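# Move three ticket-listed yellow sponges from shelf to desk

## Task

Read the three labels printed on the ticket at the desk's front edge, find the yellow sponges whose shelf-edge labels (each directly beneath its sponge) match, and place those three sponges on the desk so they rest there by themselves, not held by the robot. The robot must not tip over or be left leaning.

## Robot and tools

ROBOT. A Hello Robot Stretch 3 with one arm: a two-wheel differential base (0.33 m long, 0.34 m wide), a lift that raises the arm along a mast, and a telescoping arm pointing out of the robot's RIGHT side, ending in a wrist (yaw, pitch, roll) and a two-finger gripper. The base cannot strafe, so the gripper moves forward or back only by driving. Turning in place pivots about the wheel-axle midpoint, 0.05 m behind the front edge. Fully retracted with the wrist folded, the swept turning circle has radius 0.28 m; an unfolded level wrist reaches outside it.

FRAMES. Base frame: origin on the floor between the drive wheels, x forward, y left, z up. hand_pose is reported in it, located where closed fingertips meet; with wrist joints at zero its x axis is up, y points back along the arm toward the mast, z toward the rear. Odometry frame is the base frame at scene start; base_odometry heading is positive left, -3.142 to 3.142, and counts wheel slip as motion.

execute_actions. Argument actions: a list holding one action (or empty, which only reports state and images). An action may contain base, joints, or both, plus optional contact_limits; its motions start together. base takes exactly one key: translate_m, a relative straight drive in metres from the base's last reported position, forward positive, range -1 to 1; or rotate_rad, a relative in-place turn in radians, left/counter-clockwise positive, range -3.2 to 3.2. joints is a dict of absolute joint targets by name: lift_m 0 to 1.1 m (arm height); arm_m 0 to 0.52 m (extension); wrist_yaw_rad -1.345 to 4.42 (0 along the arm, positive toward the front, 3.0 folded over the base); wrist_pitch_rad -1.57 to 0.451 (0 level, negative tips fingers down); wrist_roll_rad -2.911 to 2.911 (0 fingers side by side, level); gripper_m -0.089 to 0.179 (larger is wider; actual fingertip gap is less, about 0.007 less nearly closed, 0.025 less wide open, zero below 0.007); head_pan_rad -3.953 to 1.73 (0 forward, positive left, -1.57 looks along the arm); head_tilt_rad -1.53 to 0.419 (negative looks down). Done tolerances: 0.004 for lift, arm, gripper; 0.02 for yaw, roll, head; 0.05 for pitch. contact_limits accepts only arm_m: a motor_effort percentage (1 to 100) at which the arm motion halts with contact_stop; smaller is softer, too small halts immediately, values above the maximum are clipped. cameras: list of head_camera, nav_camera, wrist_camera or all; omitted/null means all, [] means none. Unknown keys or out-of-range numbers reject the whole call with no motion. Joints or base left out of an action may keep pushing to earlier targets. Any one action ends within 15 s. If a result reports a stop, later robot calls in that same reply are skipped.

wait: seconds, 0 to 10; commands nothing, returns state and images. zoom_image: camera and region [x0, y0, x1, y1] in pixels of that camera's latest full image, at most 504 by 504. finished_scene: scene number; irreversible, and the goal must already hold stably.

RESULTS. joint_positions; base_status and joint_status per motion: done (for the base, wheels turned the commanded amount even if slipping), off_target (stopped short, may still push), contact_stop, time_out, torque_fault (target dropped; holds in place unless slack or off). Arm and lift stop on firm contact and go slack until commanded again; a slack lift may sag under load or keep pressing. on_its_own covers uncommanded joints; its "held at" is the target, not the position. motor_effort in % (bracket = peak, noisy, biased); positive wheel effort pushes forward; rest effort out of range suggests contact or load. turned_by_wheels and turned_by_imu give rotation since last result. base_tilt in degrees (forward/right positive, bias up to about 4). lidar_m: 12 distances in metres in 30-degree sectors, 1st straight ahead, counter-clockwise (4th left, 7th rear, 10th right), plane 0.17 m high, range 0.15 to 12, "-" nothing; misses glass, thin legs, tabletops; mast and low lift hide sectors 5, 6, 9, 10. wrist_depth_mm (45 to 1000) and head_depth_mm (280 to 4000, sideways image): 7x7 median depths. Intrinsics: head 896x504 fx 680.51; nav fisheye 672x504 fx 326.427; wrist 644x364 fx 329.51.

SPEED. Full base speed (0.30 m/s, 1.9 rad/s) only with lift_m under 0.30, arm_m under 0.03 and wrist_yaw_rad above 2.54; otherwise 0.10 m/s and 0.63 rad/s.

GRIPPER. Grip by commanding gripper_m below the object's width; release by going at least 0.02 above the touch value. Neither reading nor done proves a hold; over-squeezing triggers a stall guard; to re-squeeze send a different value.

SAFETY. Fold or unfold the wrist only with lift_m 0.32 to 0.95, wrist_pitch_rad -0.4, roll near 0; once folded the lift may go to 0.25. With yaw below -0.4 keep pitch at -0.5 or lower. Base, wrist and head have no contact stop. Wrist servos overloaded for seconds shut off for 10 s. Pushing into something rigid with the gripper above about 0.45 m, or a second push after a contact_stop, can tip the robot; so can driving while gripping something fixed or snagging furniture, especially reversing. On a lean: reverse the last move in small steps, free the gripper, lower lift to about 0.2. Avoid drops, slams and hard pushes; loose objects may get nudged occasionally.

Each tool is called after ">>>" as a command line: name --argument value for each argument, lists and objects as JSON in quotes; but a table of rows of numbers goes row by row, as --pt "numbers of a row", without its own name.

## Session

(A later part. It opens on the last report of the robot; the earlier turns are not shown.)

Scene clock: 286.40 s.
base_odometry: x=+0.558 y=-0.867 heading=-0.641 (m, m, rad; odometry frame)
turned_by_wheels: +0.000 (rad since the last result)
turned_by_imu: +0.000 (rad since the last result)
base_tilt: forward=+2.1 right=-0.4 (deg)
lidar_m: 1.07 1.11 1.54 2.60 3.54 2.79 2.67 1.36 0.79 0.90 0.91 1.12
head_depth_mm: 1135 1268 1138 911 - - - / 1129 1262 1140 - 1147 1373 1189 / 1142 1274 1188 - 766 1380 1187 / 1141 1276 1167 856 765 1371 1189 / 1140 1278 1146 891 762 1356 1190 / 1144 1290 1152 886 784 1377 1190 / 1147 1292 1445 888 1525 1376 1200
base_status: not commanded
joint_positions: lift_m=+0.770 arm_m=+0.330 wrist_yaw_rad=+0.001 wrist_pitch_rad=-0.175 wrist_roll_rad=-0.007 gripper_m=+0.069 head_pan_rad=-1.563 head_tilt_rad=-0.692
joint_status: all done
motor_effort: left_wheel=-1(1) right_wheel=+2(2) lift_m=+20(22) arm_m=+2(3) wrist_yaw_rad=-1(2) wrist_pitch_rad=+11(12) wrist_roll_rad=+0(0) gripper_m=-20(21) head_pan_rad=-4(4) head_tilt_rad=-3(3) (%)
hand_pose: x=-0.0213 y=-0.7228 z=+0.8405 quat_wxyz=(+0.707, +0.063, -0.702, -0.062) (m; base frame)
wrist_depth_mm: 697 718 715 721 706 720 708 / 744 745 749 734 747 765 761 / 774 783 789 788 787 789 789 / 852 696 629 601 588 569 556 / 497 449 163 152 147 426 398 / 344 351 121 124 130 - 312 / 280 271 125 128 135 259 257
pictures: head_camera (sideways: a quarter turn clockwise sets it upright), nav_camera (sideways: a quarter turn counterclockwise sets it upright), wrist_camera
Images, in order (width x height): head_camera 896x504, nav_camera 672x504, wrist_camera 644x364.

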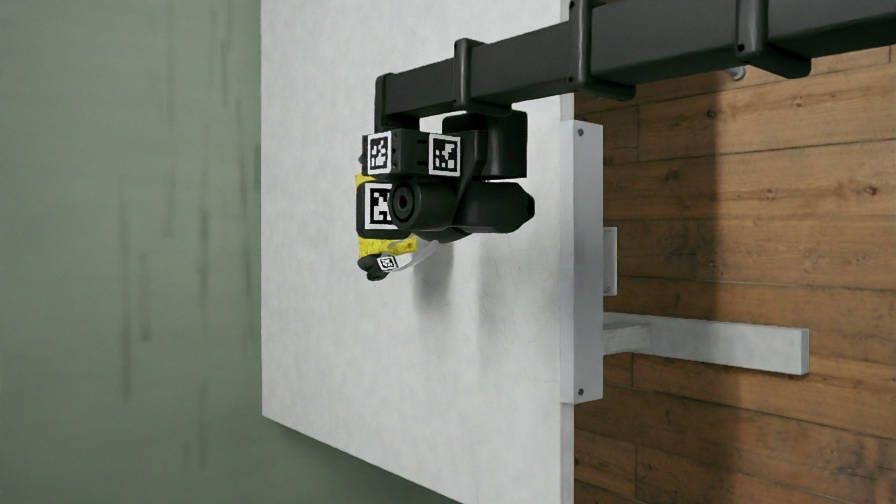

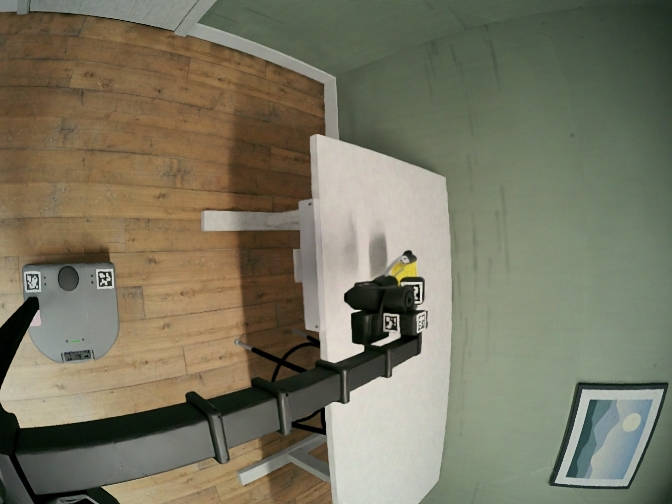

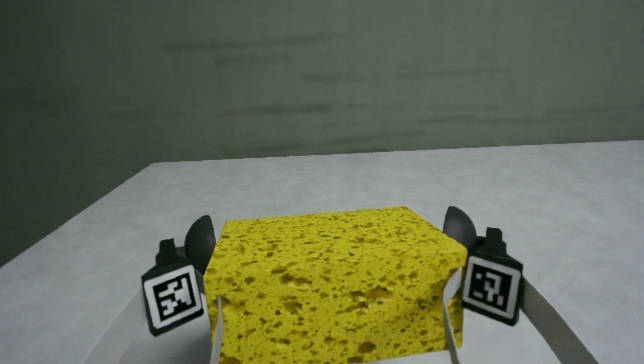

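>>> execute_actions --actions '[{"joints":{"lift_m":0.70}}]' --cameras '["wrist_camera"]'

Scene clock: 292.90 s.
base_odometry: x=+0.558 y=-0.867 heading=-0.641 (m, m, rad; odometry frame)
turned_by_wheels: +0.000 (rad since the last result)
turned_by_imu: +0.001 (rad since the last result)
base_tilt: forward=+2.0 right=-0.3 (deg)
lidar_m: 1.07 1.11 1.53 2.60 3.55 2.78 2.67 1.36 0.80 0.89 0.91 1.12
head_depth_mm: 1129 1277 1141 883 1076 1377 - / 1127 1266 1137 944 - 1366 1193 / 1136 1280 1144 962 1523 1374 1198 / 1142 1279 1144 859 764 1382 1199 / 1146 1278 1139 888 760 1357 1186 / 1142 1288 1141 888 789 1380 1191 / 1151 1285 1436 887 1509 1382 1189
base_status: not commanded
joint_positions: lift_m=+0.700 arm_m=+0.330 wrist_yaw_rad=+0.001 wrist_pitch_rad=-0.175 wrist_roll_rad=-0.007 gripper_m=+0.069 head_pan_rad=-1.563 head_tilt_rad=-0.692
joint_status: all done
motor_effort: left_wheel=-2(1) right_wheel=+3(2) lift_m=+20(20) arm_m=+2(3) wrist_yaw_rad=-1(1) wrist_pitch_rad=+12(12) wrist_roll_rad=+0(0) gripper_m=-20(20) head_pan_rad=-4(4) head_tilt_rad=-3(3) (%)
hand_pose: x=-0.0213 y=-0.7228 z=+0.7705 quat_wxyz=(+0.707, +0.063, -0.702, -0.062) (m; base frame)
wrist_depth_mm: 698 697 712 710 703 699 714 / 731 732 749 739 733 746 759 / 783 782 725 665 635 603 580 / 436 431 414 400 388 375 370 / 304 300 163 152 147 285 268 / 230 235 121 124 130 - 209 / 187 180 125 128 135 172 172
pictures: wrist_camera
Images, in order (width x height): wrist_camera 644x364.

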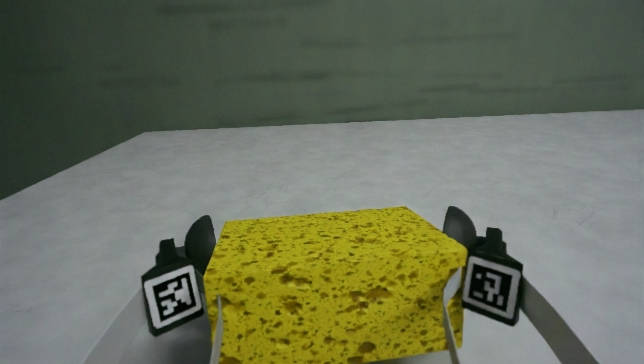

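>>> execute_actions --actions '[{"joints":{"lift_m":0.684}}]' --cameras '["wrist_camera"]'

Scene clock: 298.90 s.
base_odometry: x=+0.558 y=-0.867 heading=-0.641 (m, m, rad; odometry frame)
turned_by_wheels: +0.000 (rad since the last result)
turned_by_imu: +0.000 (rad since the last result)
base_tilt: forward=+2.0 right=-0.3 (deg)
lidar_m: 1.08 1.11 1.53 2.60 3.55 2.78 2.67 1.36 0.80 0.89 0.90 1.12
head_depth_mm: 1140 1267 1135 884 1095 1365 - / 1138 1269 1146 914 - 1348 1192 / 1142 1278 1143 950 1505 1378 1191 / 1138 1275 1146 903 763 1379 1191 / 1145 1280 1148 889 764 1350 1200 / 1144 1283 1149 886 785 1372 1199 / 1140 1283 1441 889 1509 1386 1193
base_status: not commanded
joint_positions: lift_m=+0.684 arm_m=+0.330 wrist_yaw_rad=+0.001 wrist_pitch_rad=-0.173 wrist_roll_rad=-0.007 gripper_m=+0.069 head_pan_rad=-1.563 head_tilt_rad=-0.692
joint_status: all done
motor_effort: left_wheel=-2(3) right_wheel=+2(2) lift_m=+20(21) arm_m=+3(3) wrist_yaw_rad=-1(0) wrist_pitch_rad=+11(12) wrist_roll_rad=+0(0) gripper_m=-21(20) head_pan_rad=-5(4) head_tilt_rad=-3(3) (%)
hand_pose: x=-0.0213 y=-0.7229 z=+0.7550 quat_wxyz=(+0.707, +0.062, -0.702, -0.061) (m; base frame)
wrist_depth_mm: 700 697 703 702 718 710 711 / 765 745 758 756 747 754 751 / 785 775 648 611 563 544 537 / 390 375 369 361 347 336 329 / 270 265 162 152 147 254 237 / 205 208 121 124 130 - 185 / 166 160 125 129 135 153 152
pictures: wrist_camera
Images, in order (width x height): wrist_camera 644x364.

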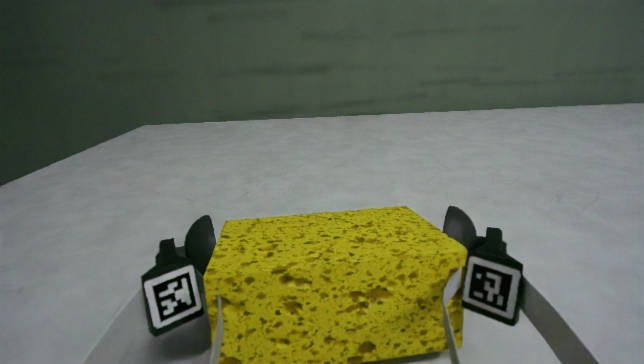

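>>> execute_actions --actions '[{"joints":{"gripper_m":0.15}}]' --cameras '["wrist_camera"]'

>>> execute_actions --actions '[{"joints":{"lift_m":0.79}}]' --cameras '[]'

>>> execute_actions --actions '[{"joints":{"arm_m":0,"lift_m":0.84,"wrist_pitch_rad":-0.4,"gripper_m":0.04}}]' --cameras '[]'

>>> execute_actions --actions '[{"joints":{"wrist_yaw_rad":2.7}}]' --cameras '["head_camera"]'

Scene clock: 309.13 s.
base_odometry: x=+0.558 y=-0.867 heading=-0.641 (m, m, rad; odometry frame)
turned_by_wheels: +0.000 (rad since the last result)
turned_by_imu: +0.000 (rad since the last result)
base_tilt: forward=+2.0 right=-0.3 (deg)
lidar_m: 1.07 1.11 1.53 2.60 3.53 2.78 2.67 1.36 0.80 0.89 0.91 1.12
head_depth_mm: 1128 1270 1141 884 1090 1368 - / 1139 1269 1148 916 - 1345 1192 / 1131 1282 1137 945 1512 1370 1187 / 1136 1271 1151 872 761 1375 1191 / 1145 1280 1144 886 763 1358 1200 / 1140 1276 1135 886 788 1386 1193 / 1150 1281 1428 888 1513 1380 1195
base_status: not commanded
joint_positions: lift_m=+0.684 arm_m=+0.330 wrist_yaw_rad=+0.001 wrist_pitch_rad=-0.173 wrist_roll_rad=-0.007 gripper_m=+0.150 head_pan_rad=-1.563 head_tilt_rad=-0.692
joint_status: all done
motor_effort: left_wheel=-2(1) right_wheel=+2(2) lift_m=+20(20) arm_m=+2(3) wrist_yaw_rad=+0(0) wrist_pitch_rad=+11(11) wrist_roll_rad=+0(0) gripper_m=+0(82) head_pan_rad=-5(3) head_tilt_rad=-3(2) (%)
hand_pose: x=-0.0213 y=-0.7229 z=+0.7550 quat_wxyz=(+0.707, +0.062, -0.702, -0.061) (m; base frame)
wrist_depth_mm: 701 711 708 704 725 708 716 / 739 746 744 740 755 732 772 / 781 793 639 599 581 550 521 / 389 377 371 355 349 337 324 / 270 280 234 162 169 257 238 / 206 - 133 126 129 175 190 / - 158 126 129 136 155 151
pictures: wrist_camera
Images, in order (width x height): wrist_camera 644x364.

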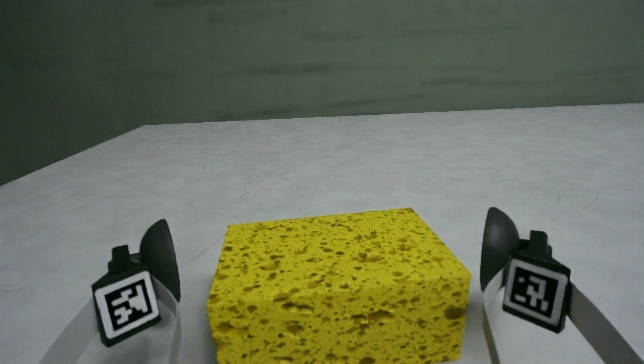

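Scene clock: 310.93 s.
base_odometry: x=+0.558 y=-0.867 heading=-0.641 (m, m, rad; odometry frame)
turned_by_wheels: +0.000 (rad since the last result)
turned_by_imu: +0.000 (rad since the last result)
base_tilt: forward=+2.0 right=-0.3 (deg)
lidar_m: 1.07 1.11 1.53 2.59 3.54 2.77 2.67 1.36 0.79 0.89 0.91 1.12
head_depth_mm: 1138 1275 1141 912 - - 1169 / 1128 1277 1190 - 785 1382 1192 / 1134 1271 1189 - 765 1388 1189 / 1143 1271 1192 861 761 1379 1187 / 1145 1286 1142 885 766 1356 1190 / 1148 1284 1146 886 790 1385 1197 / 1143 1287 1436 889 1516 1377 1192
base_status: not commanded
joint_positions: lift_m=+0.790 arm_m=+0.330 wrist_yaw_rad=+0.001 wrist_pitch_rad=-0.173 wrist_roll_rad=-0.007 gripper_m=+0.150 head_pan_rad=-1.563 head_tilt_rad=-0.692
joint_status: all done
motor_effort: left_wheel=-1(2) right_wheel=+2(2) lift_m=+25(26) arm_m=+3(3) wrist_yaw_rad=-1(1) wrist_pitch_rad=+11(11) wrist_roll_rad=+1(0) gripper_m=+0(0) head_pan_rad=-4(4) head_tilt_rad=-3(3) (%)
hand_pose: x=-0.0213 y=-0.7229 z=+0.8607 quat_wxyz=(+0.707, +0.062, -0.702, -0.061) (m; base frame)
wrist_depth_mm: 687 712 719 702 718 732 717 / 759 741 758 749 735 758 763 / 784 787 787 784 782 799 812 / 833 796 691 669 643 626 608 / 873 508 478 467 458 476 432 / 380 - 368 364 356 351 350 / 322 292 298 295 292 286 281
pictures: none
No camera images: the call's "cameras" was empty. Leave "cameras" out to get every camera's image.

Scene clock: 314.57 s.
base_odometry: x=+0.558 y=-0.867 heading=-0.641 (m, m, rad; odometry frame)
turned_by_wheels: +0.000 (rad since the last result)
turned_by_imu: +0.000 (rad since the last result)
base_tilt: forward=+2.0 right=-0.4 (deg)
lidar_m: 1.07 1.11 1.54 2.60 3.54 2.77 2.67 1.35 0.80 0.89 0.90 1.12
head_depth_mm: 1132 1265 1141 881 1125 1405 - / 1140 1270 1146 886 786 1415 - / 1139 1277 1142 843 748 - - / 1150 1272 1149 844 756 1374 1182 / 1149 1284 1156 882 763 1353 1191 / 1143 1277 1141 890 785 1375 1185 / 1150 1285 1433 886 1520 1387 1192
base_status: not commanded
joint_positions: lift_m=+0.840 arm_m=+0.001 wrist_yaw_rad=+0.001 wrist_pitch_rad=-0.416 wrist_roll_rad=-0.007 gripper_m=+0.040 head_pan_rad=-1.563 head_tilt_rad=-0.692
joint_status: all done
motor_effort: left_wheel=-1(2) right_wheel=+2(2) lift_m=+25(26) arm_m=-3(4) wrist_yaw_rad=-1(1) wrist_pitch_rad=+7(10) wrist_roll_rad=+0(0) gripper_m=-1(80) head_pan_rad=-3(3) head_tilt_rad=-2(2) (%)
hand_pose: x=-0.0214 y=-0.3707 z=+0.8530 quat_wxyz=(+0.694, +0.147, -0.689, -0.146) (m; base frame)
wrist_depth_mm: - - - - - - - / - - 887 844 799 796 767 / - 659 602 513 574 571 548 / - 479 466 458 448 444 429 / 410 395 388 386 391 - 730 / - - - - - - - / - - - - - - -
pictures: none
No camera images: the call's "cameras" was empty. Leave "cameras" out to get every camera's image.

Scene clock: 316.90 s.
base_odometry: x=+0.558 y=-0.867 heading=-0.641 (m, m, rad; odometry frame)
turned_by_wheels: +0.000 (rad since the last result)
turned_by_imu: +0.000 (rad since the last result)
base_tilt: forward=+2.0 right=-0.4 (deg)
lidar_m: 1.07 1.11 1.54 2.60 3.55 2.78 2.67 1.36 0.80 0.89 0.90 1.12
head_depth_mm: 1127 1269 1147 887 1123 1415 - / 1135 1276 1137 890 782 1407 - / 1139 1279 1141 843 765 1418 - / 1141 1282 1143 844 762 1441 - / 1145 1275 1146 886 764 1366 1139 / 1140 1274 1151 888 788 1375 1192 / 1140 1288 1438 892 1513 1386 1192
base_status: not commanded
joint_positions: lift_m=+0.840 arm_m=+0.001 wrist_yaw_rad=+2.698 wrist_pitch_rad=-0.416 wrist_roll_rad=-0.007 gripper_m=+0.040 head_pan_rad=-1.563 head_tilt_rad=-0.692
joint_status: all done
motor_effort: left_wheel=-2(1) right_wheel=+2(2) lift_m=+25(26) arm_m=-3(3) wrist_yaw_rad=+2(0) wrist_pitch_rad=+8(7) wrist_roll_rad=+0(0) gripper_m=+0(0) head_pan_rad=-4(3) head_tilt_rad=-3(3) (%)
hand_pose: x=+0.0752 y=+0.0569 z=+0.8530 quat_wxyz=(+0.295, +0.705, -0.008, +0.645) (m; base frame)
wrist_depth_mm: - - - - - - 863 / - - - - - - 947 / - - - - - - 946 / - - - - - - - / - - - - - - - / - - - - - - - / - - - - - - -
pictures: head_camera (sideways: a quarter turn clockwise sets it upright)
Images, in order (width x height): head_camera 896x504.

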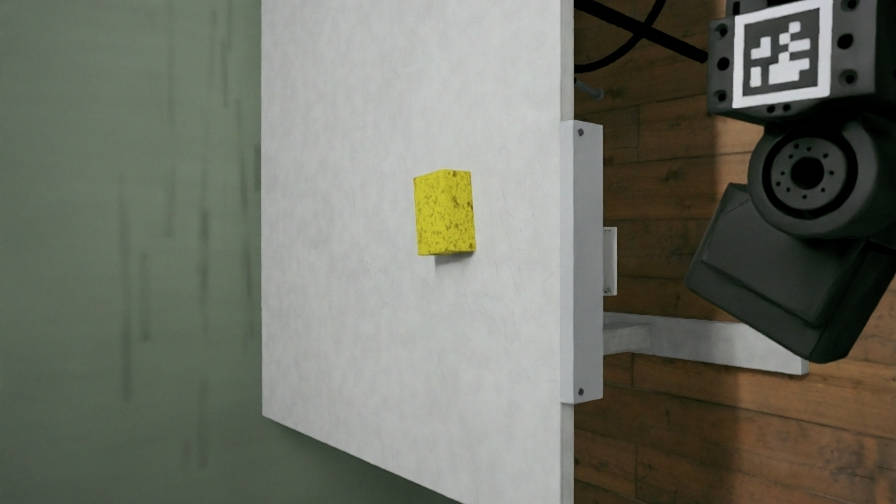

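>>> execute_actions --actions '[{"base":{"rotate_rad":2.15},"joints":{"lift_m":0.28,"head_pan_rad":0,"head_tilt_rad":-0.4}}]' --cameras '["head_camera","nav_camera"]'

>>> execute_actions --actions '[{"base":{"translate_m":1.0}}]' --cameras '[]'

>>> execute_actions --actions '[{"base":{"translate_m":1.0}}]'

Scene clock: 340.20 s.
base_odometry: x=+0.558 y=-0.867 heading=+1.509 (m, m, rad; odometry frame)
turned_by_wheels: +2.150 (rad since the last result)
turned_by_imu: +2.164 (rad since the last result)
base_tilt: forward=+2.0 right=-0.3 (deg)
lidar_m: 3.39 2.73 2.67 0.96 0.96 0.89 1.41 1.10 1.08 1.13 1.64 3.15
head_depth_mm: 2977 3144 3338 3268 2251 1741 1401 / 3136 3217 3443 3274 2258 1743 1425 / 3298 3505 3698 3268 2268 1741 1413 / 3565 3755 - 3277 2292 1742 1410 / 3544 3798 - 3213 2258 1742 1408 / 3196 3391 3609 3236 2253 1733 1405 / 2897 3077 3155 3226 2250 1731 1405
base_status: done
joint_positions: lift_m=+0.280 arm_m=+0.001 wrist_yaw_rad=+2.698 wrist_pitch_rad=-0.417 wrist_roll_rad=-0.007 gripper_m=+0.040 head_pan_rad=-0.007 head_tilt_rad=-0.409
joint_status: all done
motor_effort: left_wheel=-2(6) right_wheel=+2(5) lift_m=+20(22) arm_m=-3(3) wrist_yaw_rad=+2(2) wrist_pitch_rad=+8(8) wrist_roll_rad=+0(0) gripper_m=-1(0) head_pan_rad=+5(50) head_tilt_rad=+3(19) (%)
hand_pose: x=+0.0751 y=+0.0568 z=+0.2932 quat_wxyz=(+0.295, +0.705, -0.008, +0.645) (m; base frame)
wrist_depth_mm: - - - - - - - / - - - - - - - / - - 976 979 941 967 911 / 802 767 766 772 729 711 712 / - 628 632 607 618 594 577 / - 535 540 513 - 500 496 / - - - 445 440 437 434
pictures: head_camera (sideways: a quarter turn clockwise sets it upright), nav_camera (sideways: a quarter turn counterclockwise sets it upright)
Images, in order (width x height): head_camera 896x504, nav_camera 672x504.

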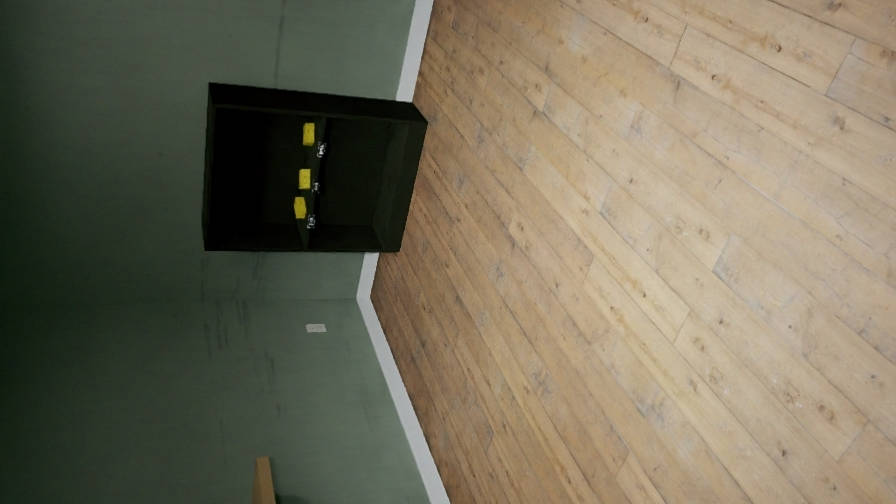

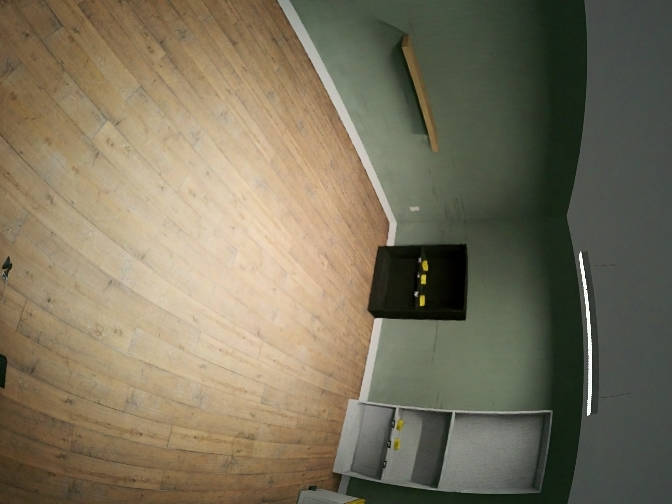

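Scene clock: 345.13 s.
base_odometry: x=+0.621 y=+0.132 heading=+1.508 (m, m, rad; odometry frame)
turned_by_wheels: +0.000 (rad since the last result)
turned_by_imu: +0.006 (rad since the last result)
base_tilt: forward=+2.0 right=-0.3 (deg)
lidar_m: 2.41 2.18 2.12 2.24 1.80 1.55 1.86 1.65 1.64 1.74 2.06 2.31
head_depth_mm: 2262 2382 2447 2650 2263 1739 1409 / 2359 2459 2611 2757 2289 1738 1413 / 2508 2627 2778 2916 2285 1754 1403 / 2653 2854 2992 2849 2238 1732 1421 / 2775 2960 3147 3204 2267 1741 1407 / 2548 2676 2799 2873 2249 1745 1405 / 2292 2405 2511 2689 2272 1732 1407
base_status: done
joint_positions: lift_m=+0.280 arm_m=+0.001 wrist_yaw_rad=+2.699 wrist_pitch_rad=-0.417 wrist_roll_rad=-0.007 gripper_m=+0.040 head_pan_rad=-0.007 head_tilt_rad=-0.408
joint_status: not commanded
motor_effort: left_wheel=-2(6) right_wheel=+2(7) lift_m=+20(20) arm_m=-3(2) wrist_yaw_rad=+1(2) wrist_pitch_rad=+8(8) wrist_roll_rad=+0(0) gripper_m=+0(0) head_pan_rad=+4(4) head_tilt_rad=+3(3) (%)
hand_pose: x=+0.0750 y=+0.0568 z=+0.2931 quat_wxyz=(+0.295, +0.705, -0.008, +0.645) (m; base frame)
wrist_depth_mm: - - - - - - - / - - - - - - - / - - 987 977 958 932 911 / 782 769 761 760 726 739 717 / - 627 632 607 615 581 575 / - 522 533 512 - 496 488 / - - - 442 439 432 430
pictures: none
No camera images: the call's "cameras" was empty. Leave "cameras" out to get every camera's image.

Scene clock: 350.07 s.
base_odometry: x=+0.683 y=+1.130 heading=+1.508 (m, m, rad; odometry frame)
turned_by_wheels: +0.000 (rad since the last result)
turned_by_imu: +0.006 (rad since the last result)
base_tilt: forward=+2.0 right=-0.3 (deg)
lidar_m: 1.73 1.60 1.57 1.66 2.39 2.42 2.86 2.25 2.20 1.94 1.66 1.46
head_depth_mm: 1515 1611 1645 1709 1869 1690 1412 / 1593 1701 1742 1813 1966 1728 1412 / 1694 1819 1858 1945 2064 1745 1413 / 1787 1917 1786 1924 2021 1742 1409 / 1933 2079 2193 2406 2251 1731 1404 / 1853 1949 2072 2215 2223 1729 1405 / 1673 1766 1856 1967 2020 1743 1408
base_status: done
joint_positions: lift_m=+0.280 arm_m=+0.001 wrist_yaw_rad=+2.699 wrist_pitch_rad=-0.417 wrist_roll_rad=-0.007 gripper_m=+0.040 head_pan_rad=-0.007 head_tilt_rad=-0.408
joint_status: not commanded
motor_effort: left_wheel=-2(6) right_wheel=+2(10) lift_m=+21(21) arm_m=-3(3) wrist_yaw_rad=+1(1) wrist_pitch_rad=+8(8) wrist_roll_rad=+0(0) gripper_m=-1(0) head_pan_rad=+4(4) head_tilt_rad=+3(3) (%)
hand_pose: x=+0.0749 y=+0.0568 z=+0.2930 quat_wxyz=(+0.295, +0.705, -0.008, +0.645) (m; base frame)
wrist_depth_mm: - - - - - - - / - - - - - - - / - - 973 990 928 926 932 / 802 776 771 746 743 733 709 / - 631 629 603 623 588 582 / - 533 534 508 - 502 487 / - - - 440 438 433 422
pictures: head_camera (sideways: a quarter turn clockwise sets it upright), nav_camera (sideways: a quarter turn counterclockwise sets it upright), wrist_camera
Images, in order (width x height): head_camera 896x504, nav_camera 672x504, wrist_camera 644x364.

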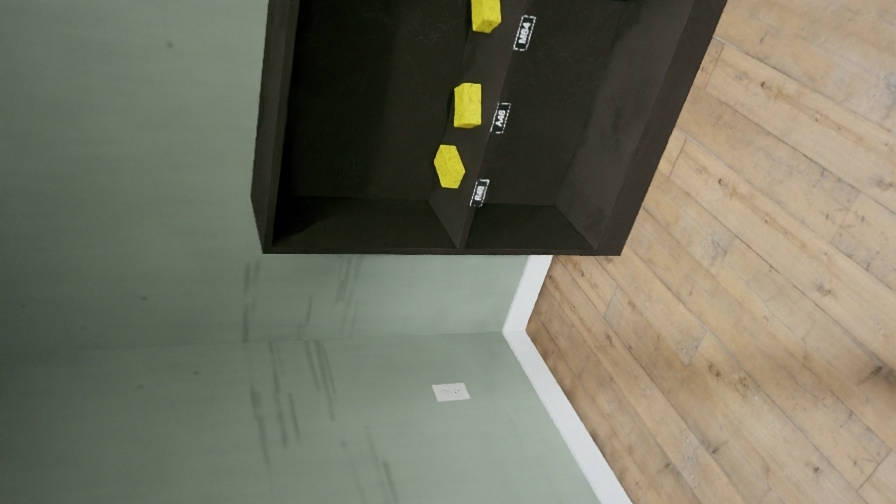

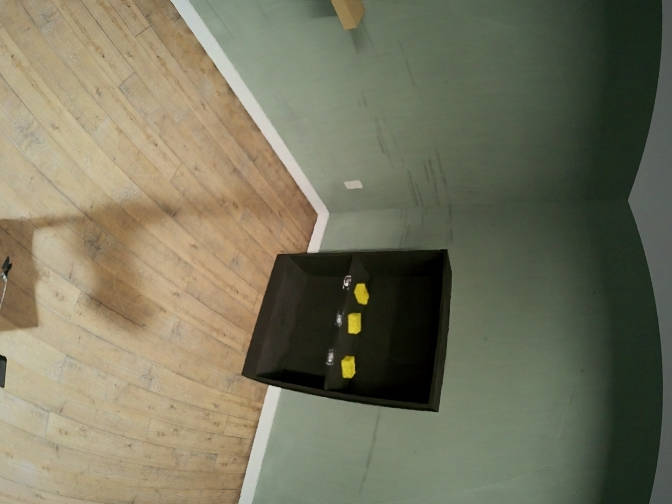

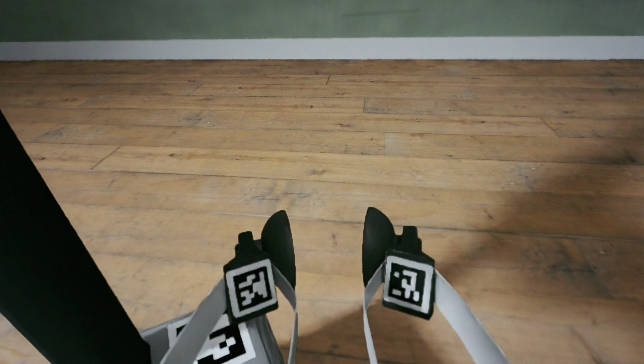

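>>> execute_actions --actions '[{"base":{"translate_m":0.98}}]' --cameras '[]'

>>> execute_actions --actions '[{"base":{"rotate_rad":0.95},"joints":{"head_pan_rad":-1.57,"head_tilt_rad":-0.87}}]'

Scene clock: 363.80 s.
base_odometry: x=+0.745 y=+2.108 heading=+1.508 (m, m, rad; odometry frame)
turned_by_wheels: +0.000 (rad since the last result)
turned_by_imu: +0.007 (rad since the last result)
base_tilt: forward=+1.9 right=-0.3 (deg)
lidar_m: 0.74 1.04 1.02 1.08 1.56 3.44 3.45 2.80 2.23 1.24 0.72 0.88
head_depth_mm: 792 836 885 696 946 978 841 / 837 888 925 751 1017 1016 895 / 889 949 993 861 1011 1015 1202 / 947 1014 1092 778 853 935 1073 / 1012 1087 1181 1275 1407 1548 1411 / 1090 1189 1269 1364 1493 1596 1399 / 1078 1132 1200 1259 1330 1412 1410
base_status: done
joint_positions: lift_m=+0.280 arm_m=+0.001 wrist_yaw_rad=+2.699 wrist_pitch_rad=-0.417 wrist_roll_rad=-0.007 gripper_m=+0.040 head_pan_rad=-0.007 head_tilt_rad=-0.407
joint_status: not commanded
motor_effort: left_wheel=-1(6) right_wheel=+2(9) lift_m=+21(20) arm_m=-3(3) wrist_yaw_rad=+1(2) wrist_pitch_rad=+8(8) wrist_roll_rad=+0(0) gripper_m=-1(1) head_pan_rad=+5(4) head_tilt_rad=+3(2) (%)
hand_pose: x=+0.0749 y=+0.0568 z=+0.2930 quat_wxyz=(+0.295, +0.705, -0.008, +0.645) (m; base frame)
wrist_depth_mm: - - - 986 975 952 931 / - - - - - - 980 / - - - 965 938 912 916 / 782 765 764 743 737 734 709 / - 627 625 613 610 590 584 / - 523 533 508 - 502 489 / - - - 438 439 435 428
pictures: none
No camera images: the call's "cameras" was empty. Leave "cameras" out to get every camera's image.

Scene clock: 365.50 s.
base_odometry: x=+0.745 y=+2.108 heading=+2.458 (m, m, rad; odometry frame)
turned_by_wheels: +0.950 (rad since the last result)
turned_by_imu: +0.954 (rad since the last result)
base_tilt: forward=+2.0 right=-0.4 (deg)
lidar_m: 1.02 1.05 1.41 3.45 3.35 2.86 2.29 1.36 0.71 0.88 0.74 1.07
head_depth_mm: 589 899 1018 981 1281 1261 1125 / 589 901 1039 980 1328 1258 1138 / 591 900 1056 1004 1335 1269 1149 / 593 899 1054 972 1336 1273 1166 / 597 894 1057 963 1335 1277 1133 / 597 889 1031 968 1343 1276 1129 / 601 893 1058 993 1281 1280 1130
base_status: done
joint_positions: lift_m=+0.280 arm_m=+0.001 wrist_yaw_rad=+2.699 wrist_pitch_rad=-0.417 wrist_roll_rad=-0.007 gripper_m=+0.040 head_pan_rad=-1.563 head_tilt_rad=-0.860
joint_status: all done
motor_effort: left_wheel=-1(8) right_wheel=+2(8) lift_m=+20(20) arm_m=-3(3) wrist_yaw_rad=+1(2) wrist_pitch_rad=+8(8) wrist_roll_rad=+0(0) gripper_m=-1(0) head_pan_rad=-3(52) head_tilt_rad=-4(22) (%)
hand_pose: x=+0.0749 y=+0.0568 z=+0.2930 quat_wxyz=(+0.295, +0.705, -0.008, +0.645) (m; base frame)
wrist_depth_mm: - - - - - - 822 / - - - - - - 893 / - - 983 952 934 897 871 / 798 781 775 764 735 709 708 / - 622 624 602 629 597 577 / - 527 536 515 - 504 489 / - - - 443 437 433 426
pictures: head_camera (sideways: a quarter turn clockwise sets it upright), nav_camera (sideways: a quarter turn counterclockwise sets it upright), wrist_camera
Images, in order (width x height): head_camera 896x504, nav_camera 672x504, wrist_camera 644x364.

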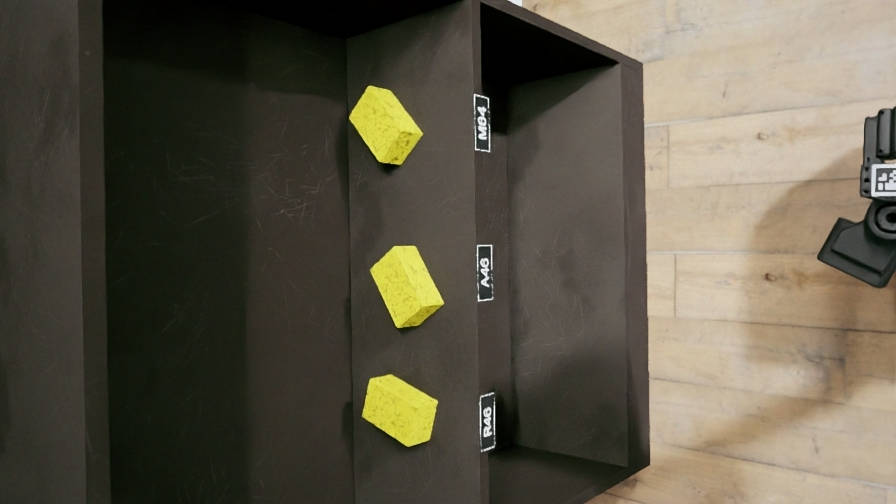

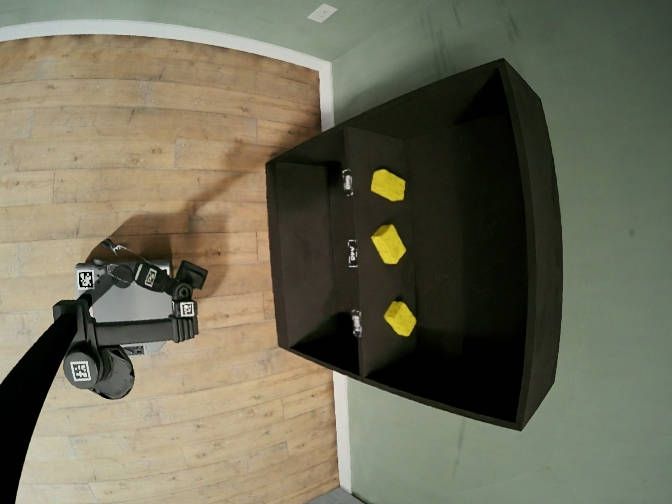

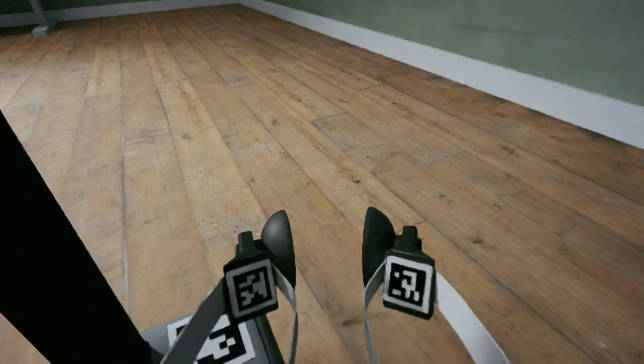

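>>> execute_actions --actions '[{"base":{"translate_m":0.245},"joints":{"lift_m":0.58}}]' --cameras '[]'

>>> execute_actions --actions '[{"joints":{"wrist_yaw_rad":0,"gripper_m":0.13}}]' --cameras '[]'

>>> execute_actions --actions '[{"joints":{"wrist_pitch_rad":0,"arm_m":0.12}}]'

Scene clock: 397.47 s.
base_odometry: x=+0.555 y=+2.262 heading=+2.458 (m, m, rad; odometry frame)
turned_by_wheels: +0.000 (rad since the last result)
turned_by_imu: +0.002 (rad since the last result)
base_tilt: forward=+2.0 right=-0.4 (deg)
lidar_m: 0.78 0.80 1.08 2.80 3.49 3.13 2.54 1.35 0.85 0.77 0.63 0.81
head_depth_mm: 587 886 1049 977 1325 1268 1157 / 590 885 1046 959 1335 1268 - / 592 884 1048 981 1330 1268 - / 594 884 1017 962 1335 1293 - / 594 880 1038 986 1275 1271 1135 / 598 791 785 972 1453 1277 1129 / 630 904 1115 1358 1445 1269 1144
base_status: done
joint_positions: lift_m=+0.580 arm_m=+0.001 wrist_yaw_rad=+2.699 wrist_pitch_rad=-0.417 wrist_roll_rad=-0.007 gripper_m=+0.040 head_pan_rad=-1.563 head_tilt_rad=-0.860
joint_status: all done
motor_effort: left_wheel=-2(9) right_wheel=+2(9) lift_m=+25(26) arm_m=-3(2) wrist_yaw_rad=+2(1) wrist_pitch_rad=+8(8) wrist_roll_rad=+0(0) gripper_m=-1(0) head_pan_rad=-4(4) head_tilt_rad=-3(4) (%)
hand_pose: x=+0.0749 y=+0.0568 z=+0.5926 quat_wxyz=(+0.295, +0.705, -0.008, +0.645) (m; base frame)
wrist_depth_mm: - - - - - 791 612 / - - - - - 810 642 / - - - - - 873 668 / - - - - - 925 713 / - - - - - 968 740 / - 910 918 891 - 885 771 / - 803 764 786 761 760 740
pictures: none
No camera images: the call's "cameras" was empty. Leave "cameras" out to get every camera's image.

Scene clock: 399.80 s.
base_odometry: x=+0.555 y=+2.262 heading=+2.458 (m, m, rad; odometry frame)
turned_by_wheels: +0.000 (rad since the last result)
turned_by_imu: +0.000 (rad since the last result)
base_tilt: forward=+2.0 right=-0.3 (deg)
lidar_m: 0.77 0.80 1.08 2.79 3.49 3.11 2.54 1.35 0.85 0.77 0.63 0.81
head_depth_mm: 587 893 1052 979 1327 1267 1152 / 589 886 1046 957 1325 1268 - / 593 886 1045 980 1330 1295 - / 595 883 1019 961 1338 1273 1133 / 594 883 1044 985 1296 1280 1131 / 599 791 785 968 1453 1266 1137 / 629 906 1114 1367 1466 1268 1129
base_status: not commanded
joint_positions: lift_m=+0.580 arm_m=+0.001 wrist_yaw_rad=+0.002 wrist_pitch_rad=-0.417 wrist_roll_rad=-0.007 gripper_m=+0.130 head_pan_rad=-1.563 head_tilt_rad=-0.860
joint_status: all done
motor_effort: left_wheel=-2(2) right_wheel=+2(2) lift_m=+25(26) arm_m=-3(3) wrist_yaw_rad=-2(3) wrist_pitch_rad=+8(8) wrist_roll_rad=+0(0) gripper_m=+0(82) head_pan_rad=-4(3) head_tilt_rad=-3(3) (%)
hand_pose: x=-0.0211 y=-0.3705 z=+0.5926 quat_wxyz=(+0.694, +0.148, -0.689, -0.146) (m; base frame)
wrist_depth_mm: 626 394 585 591 596 601 587 / 689 416 563 477 457 510 486 / 755 426 416 414 420 411 426 / 807 777 737 771 785 804 674 / 927 905 769 843 846 886 685 / 916 945 740 763 752 - 700 / 791 757 693 700 692 707 724
pictures: none
No camera images: the call's "cameras" was empty. Leave "cameras" out to get every camera's image.

Scene clock: 401.93 s.
base_odometry: x=+0.555 y=+2.262 heading=+2.458 (m, m, rad; odometry frame)
turned_by_wheels: +0.000 (rad since the last result)
turned_by_imu: +0.000 (rad since the last result)
base_tilt: forward=+2.0 right=-0.3 (deg)
lidar_m: 0.77 0.80 1.07 2.79 3.50 3.13 2.54 1.35 0.86 0.77 0.63 0.81
head_depth_mm: 590 890 1052 979 1323 1276 1138 / 589 887 1043 961 1345 - 1138 / 590 884 1043 981 1375 - 1127 / 593 887 1019 960 1344 1275 1137 / 596 884 1040 983 1282 1268 1131 / 598 794 784 970 1451 1274 1131 / 631 905 1115 1361 1455 1278 1136
base_status: not commanded
joint_positions: lift_m=+0.580 arm_m=+0.120 wrist_yaw_rad=+0.001 wrist_pitch_rad=-0.025 wrist_roll_rad=-0.007 gripper_m=+0.130 head_pan_rad=-1.563 head_tilt_rad=-0.860
joint_status: all done
motor_effort: left_wheel=-1(2) right_wheel=+2(2) lift_m=+25(25) arm_m=+3(8) wrist_yaw_rad=+0(2) wrist_pitch_rad=+11(12) wrist_roll_rad=+0(0) gripper_m=-1(0) head_pan_rad=-3(4) head_tilt_rad=-3(4) (%)
hand_pose: x=-0.0212 y=-0.5202 z=+0.6881 quat_wxyz=(+0.710, +0.009, -0.704, -0.009) (m; base frame)
wrist_depth_mm: 273 406 477 477 486 500 498 / 273 400 493 500 497 514 518 / 269 392 503 515 519 526 536 / 265 385 520 536 537 550 555 / 264 355 545 539 550 566 452 / 274 320 393 370 372 - 388 / 641 312 319 319 310 305 305
pictures: head_camera (sideways: a quarter turn clockwise sets it upright), nav_camera (sideways: a quarter turn counterclockwise sets it upright), wrist_camera
Images, in order (width x height): head_camera 896x504, nav_camera 672x504, wrist_camera 644x364.

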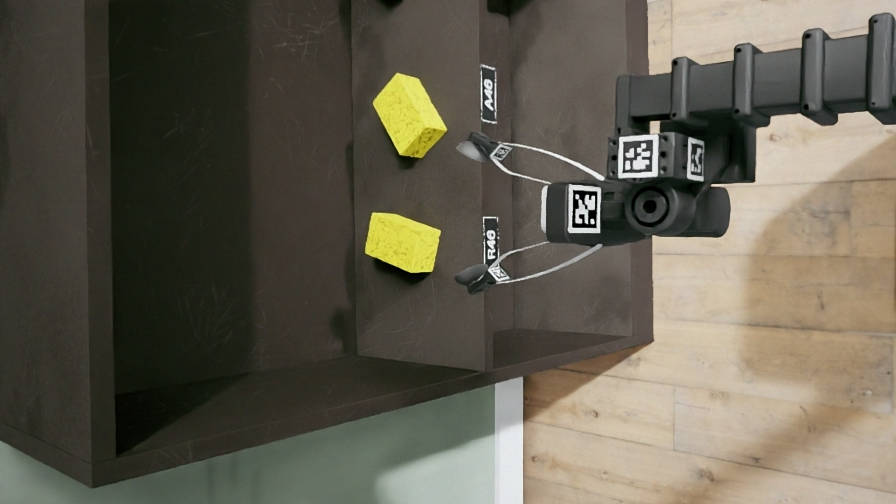

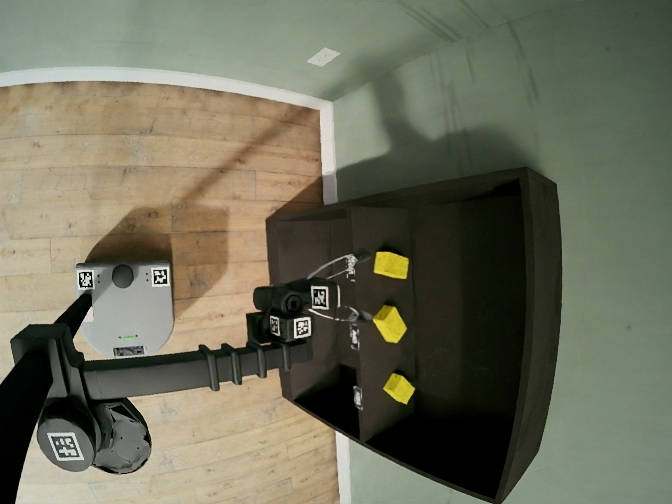

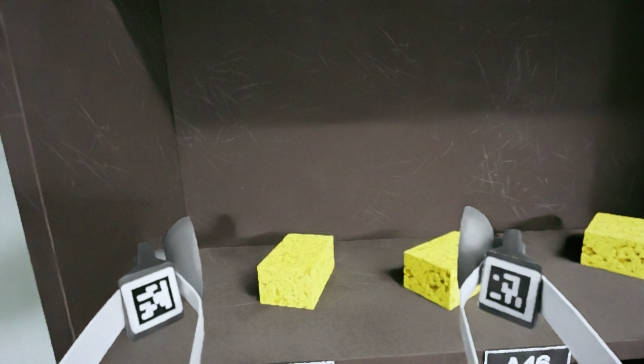

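>>> execute_actions --actions '[{"base":{"translate_m":0.03},"joints":{"lift_m":0.545,"arm_m":0.23},"contact_limits":{"arm_m":15}}]'

Scene clock: 417.77 s.
base_odometry: x=+0.531 y=+2.281 heading=+2.458 (m, m, rad; odometry frame)
turned_by_wheels: +0.000 (rad since the last result)
turned_by_imu: +0.001 (rad since the last result)
base_tilt: forward=+2.0 right=-0.4 (deg)
lidar_m: 0.74 0.77 1.04 2.69 3.51 3.15 2.56 1.35 0.87 0.62 0.62 0.78
head_depth_mm: 588 885 1047 977 1329 1265 1126 / 590 886 1050 958 1365 - 1109 / 593 882 1045 968 - 1261 1132 / 592 884 1036 964 1323 1270 1133 / 594 880 1014 966 1305 1267 1133 / 595 650 804 1355 1451 1267 1130 / 804 941 1118 1357 1441 1282 1147
base_status: done
joint_positions: lift_m=+0.545 arm_m=+0.230 wrist_yaw_rad=+0.001 wrist_pitch_rad=-0.024 wrist_roll_rad=-0.007 gripper_m=+0.130 head_pan_rad=-1.563 head_tilt_rad=-0.860
joint_status: all done
motor_effort: left_wheel=-2(4) right_wheel=+2(7) lift_m=+20(21) arm_m=+3(2) wrist_yaw_rad=-1(1) wrist_pitch_rad=+11(11) wrist_roll_rad=+0(0) gripper_m=+0(0) head_pan_rad=-3(3) head_tilt_rad=-4(4) (%)
contact_limits: arm_m 15 (drawing in: default 17, maximum 28; extending or still: default 23, maximum 37)
hand_pose: x=-0.0212 y=-0.6302 z=+0.6536 quat_wxyz=(+0.710, +0.009, -0.704, -0.008) (m; base frame)
wrist_depth_mm: 238 350 372 375 380 384 388 / 235 348 383 387 394 394 399 / 235 346 400 401 401 407 414 / 231 339 408 412 421 426 425 / 228 310 421 424 429 433 438 / 228 276 350 255 333 - 280 / 218 259 267 245 260 243 248
pictures: head_camera (sideways: a quarter turn clockwise sets it upright), nav_camera (sideways: a quarter turn counterclockwise sets it upright), wrist_camera
Images, in order (width x height): head_camera 896x504, nav_camera 672x504, wrist_camera 644x364.

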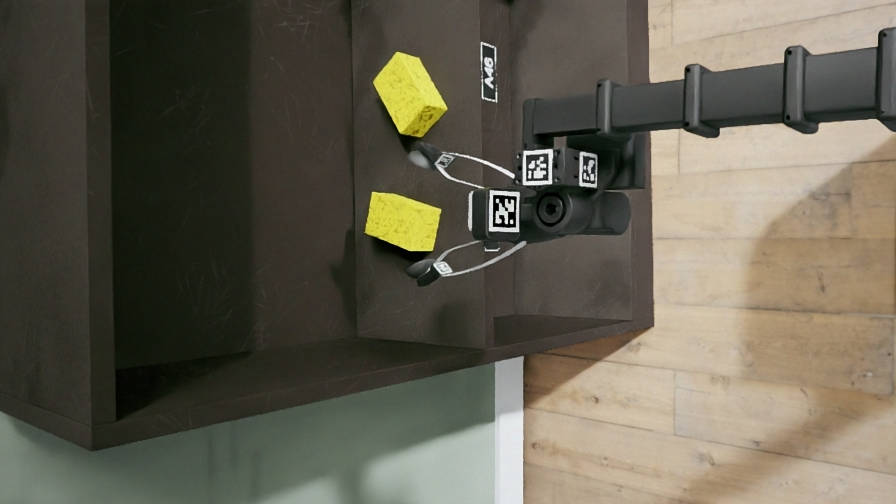

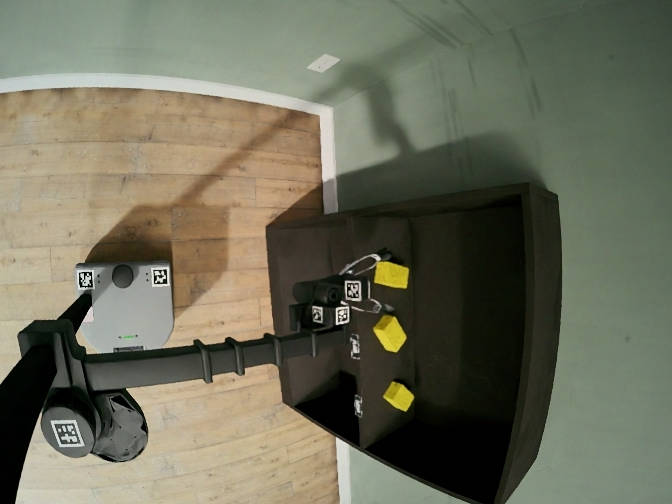

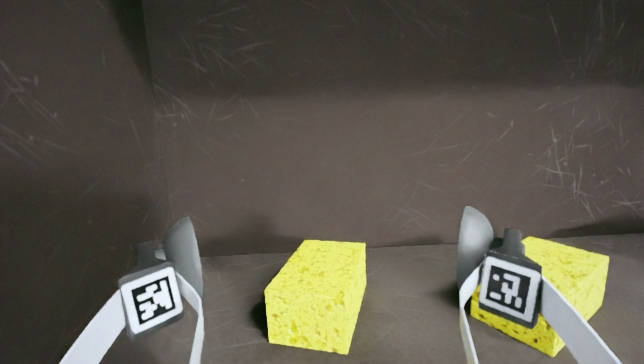

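>>> execute_actions --actions '[{"joints":{"arm_m":0.34},"contact_limits":{"arm_m":15}}]' --cameras '["wrist_camera"]'

>>> execute_actions --actions '[{"joints":{"lift_m":0.495}}]' --cameras '["wrist_camera","head_camera"]'

Scene clock: 430.70 s.
base_odometry: x=+0.531 y=+2.281 heading=+2.458 (m, m, rad; odometry frame)
turned_by_wheels: +0.000 (rad since the last result)
turned_by_imu: +0.001 (rad since the last result)
base_tilt: forward=+2.0 right=-0.3 (deg)
lidar_m: 0.75 0.77 1.03 2.68 3.50 3.16 2.57 1.34 0.88 0.62 0.62 0.78
head_depth_mm: 588 885 1046 980 1329 1262 1135 / 589 885 1043 960 1338 - 1108 / 591 881 1015 - 1303 1264 1129 / 592 886 1040 983 1333 1272 1133 / 593 879 1010 962 1315 1272 1129 / 595 650 802 1355 1438 1271 1132 / 805 947 1115 1361 1456 1271 1131
base_status: not commanded
joint_positions: lift_m=+0.545 arm_m=+0.340 wrist_yaw_rad=+0.001 wrist_pitch_rad=-0.024 wrist_roll_rad=-0.007 gripper_m=+0.130 head_pan_rad=-1.563 head_tilt_rad=-0.860
joint_status: all done
motor_effort: left_wheel=-2(3) right_wheel=+2(2) lift_m=+20(20) arm_m=+3(3) wrist_yaw_rad=-1(0) wrist_pitch_rad=+11(11) wrist_roll_rad=+0(0) gripper_m=+0(0) head_pan_rad=-3(4) head_tilt_rad=-3(3) (%)
contact_limits: arm_m 15 (drawing in: default 17, maximum 28; extending or still: default 23, maximum 37)
hand_pose: x=-0.0212 y=-0.7402 z=+0.6536 quat_wxyz=(+0.710, +0.009, -0.704, -0.008) (m; base frame)
wrist_depth_mm: 245 264 268 273 277 278 282 / 245 272 277 281 284 285 289 / 242 285 287 289 292 297 299 / 239 291 295 300 302 307 310 / 236 301 306 308 314 316 322 / 234 284 314 318 321 - 323 / 226 260 266 195 256 253 193
pictures: wrist_camera
Images, in order (width x height): wrist_camera 644x364.

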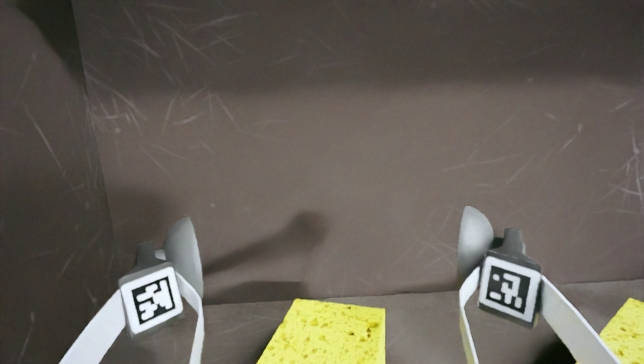

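Scene clock: 432.00 s.
base_odometry: x=+0.531 y=+2.281 heading=+2.458 (m, m, rad; odometry frame)
turned_by_wheels: +0.000 (rad since the last result)
turned_by_imu: +0.000 (rad since the last result)
base_tilt: forward=+2.0 right=-0.3 (deg)
lidar_m: 0.74 0.77 1.03 2.69 3.52 3.16 2.57 1.35 0.88 0.62 0.62 0.78
head_depth_mm: 587 887 1046 977 1328 1264 1134 / 591 888 1048 958 1340 1249 - / 592 880 1040 992 1283 1263 1126 / 591 881 1042 972 1329 1267 1133 / 594 881 1010 967 1314 1270 1129 / 597 650 804 1368 1441 1269 1139 / 803 948 1122 1361 1452 1274 1133
base_status: not commanded
joint_positions: lift_m=+0.495 arm_m=+0.340 wrist_yaw_rad=+0.001 wrist_pitch_rad=-0.024 wrist_roll_rad=-0.007 gripper_m=+0.130 head_pan_rad=-1.563 head_tilt_rad=-0.860
joint_status: all done
motor_effort: left_wheel=-2(2) right_wheel=+2(2) lift_m=+20(21) arm_m=+2(2) wrist_yaw_rad=-1(1) wrist_pitch_rad=+11(11) wrist_roll_rad=+0(0) gripper_m=+0(0) head_pan_rad=-4(4) head_tilt_rad=-3(4) (%)
hand_pose: x=-0.0212 y=-0.7402 z=+0.6036 quat_wxyz=(+0.710, +0.009, -0.704, -0.008) (m; base frame)
wrist_depth_mm: 246 267 269 269 274 278 281 / 243 275 278 281 284 287 290 / 241 284 286 291 293 293 300 / 239 291 298 300 303 308 309 / 236 302 303 306 312 315 317 / 227 264 222 154 237 - 153 / 205 184 131 122 182 179 147
pictures: head_camera (sideways: a quarter turn clockwise sets it upright), wrist_camera
Images, in order (width x height): head_camera 896x504, wrist_camera 644x364.

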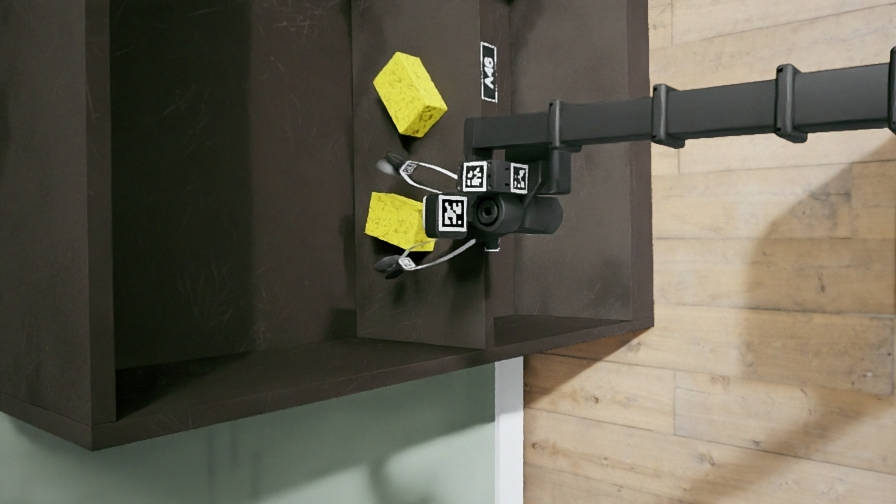

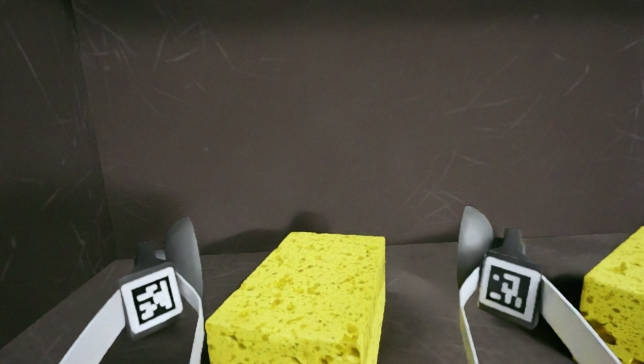

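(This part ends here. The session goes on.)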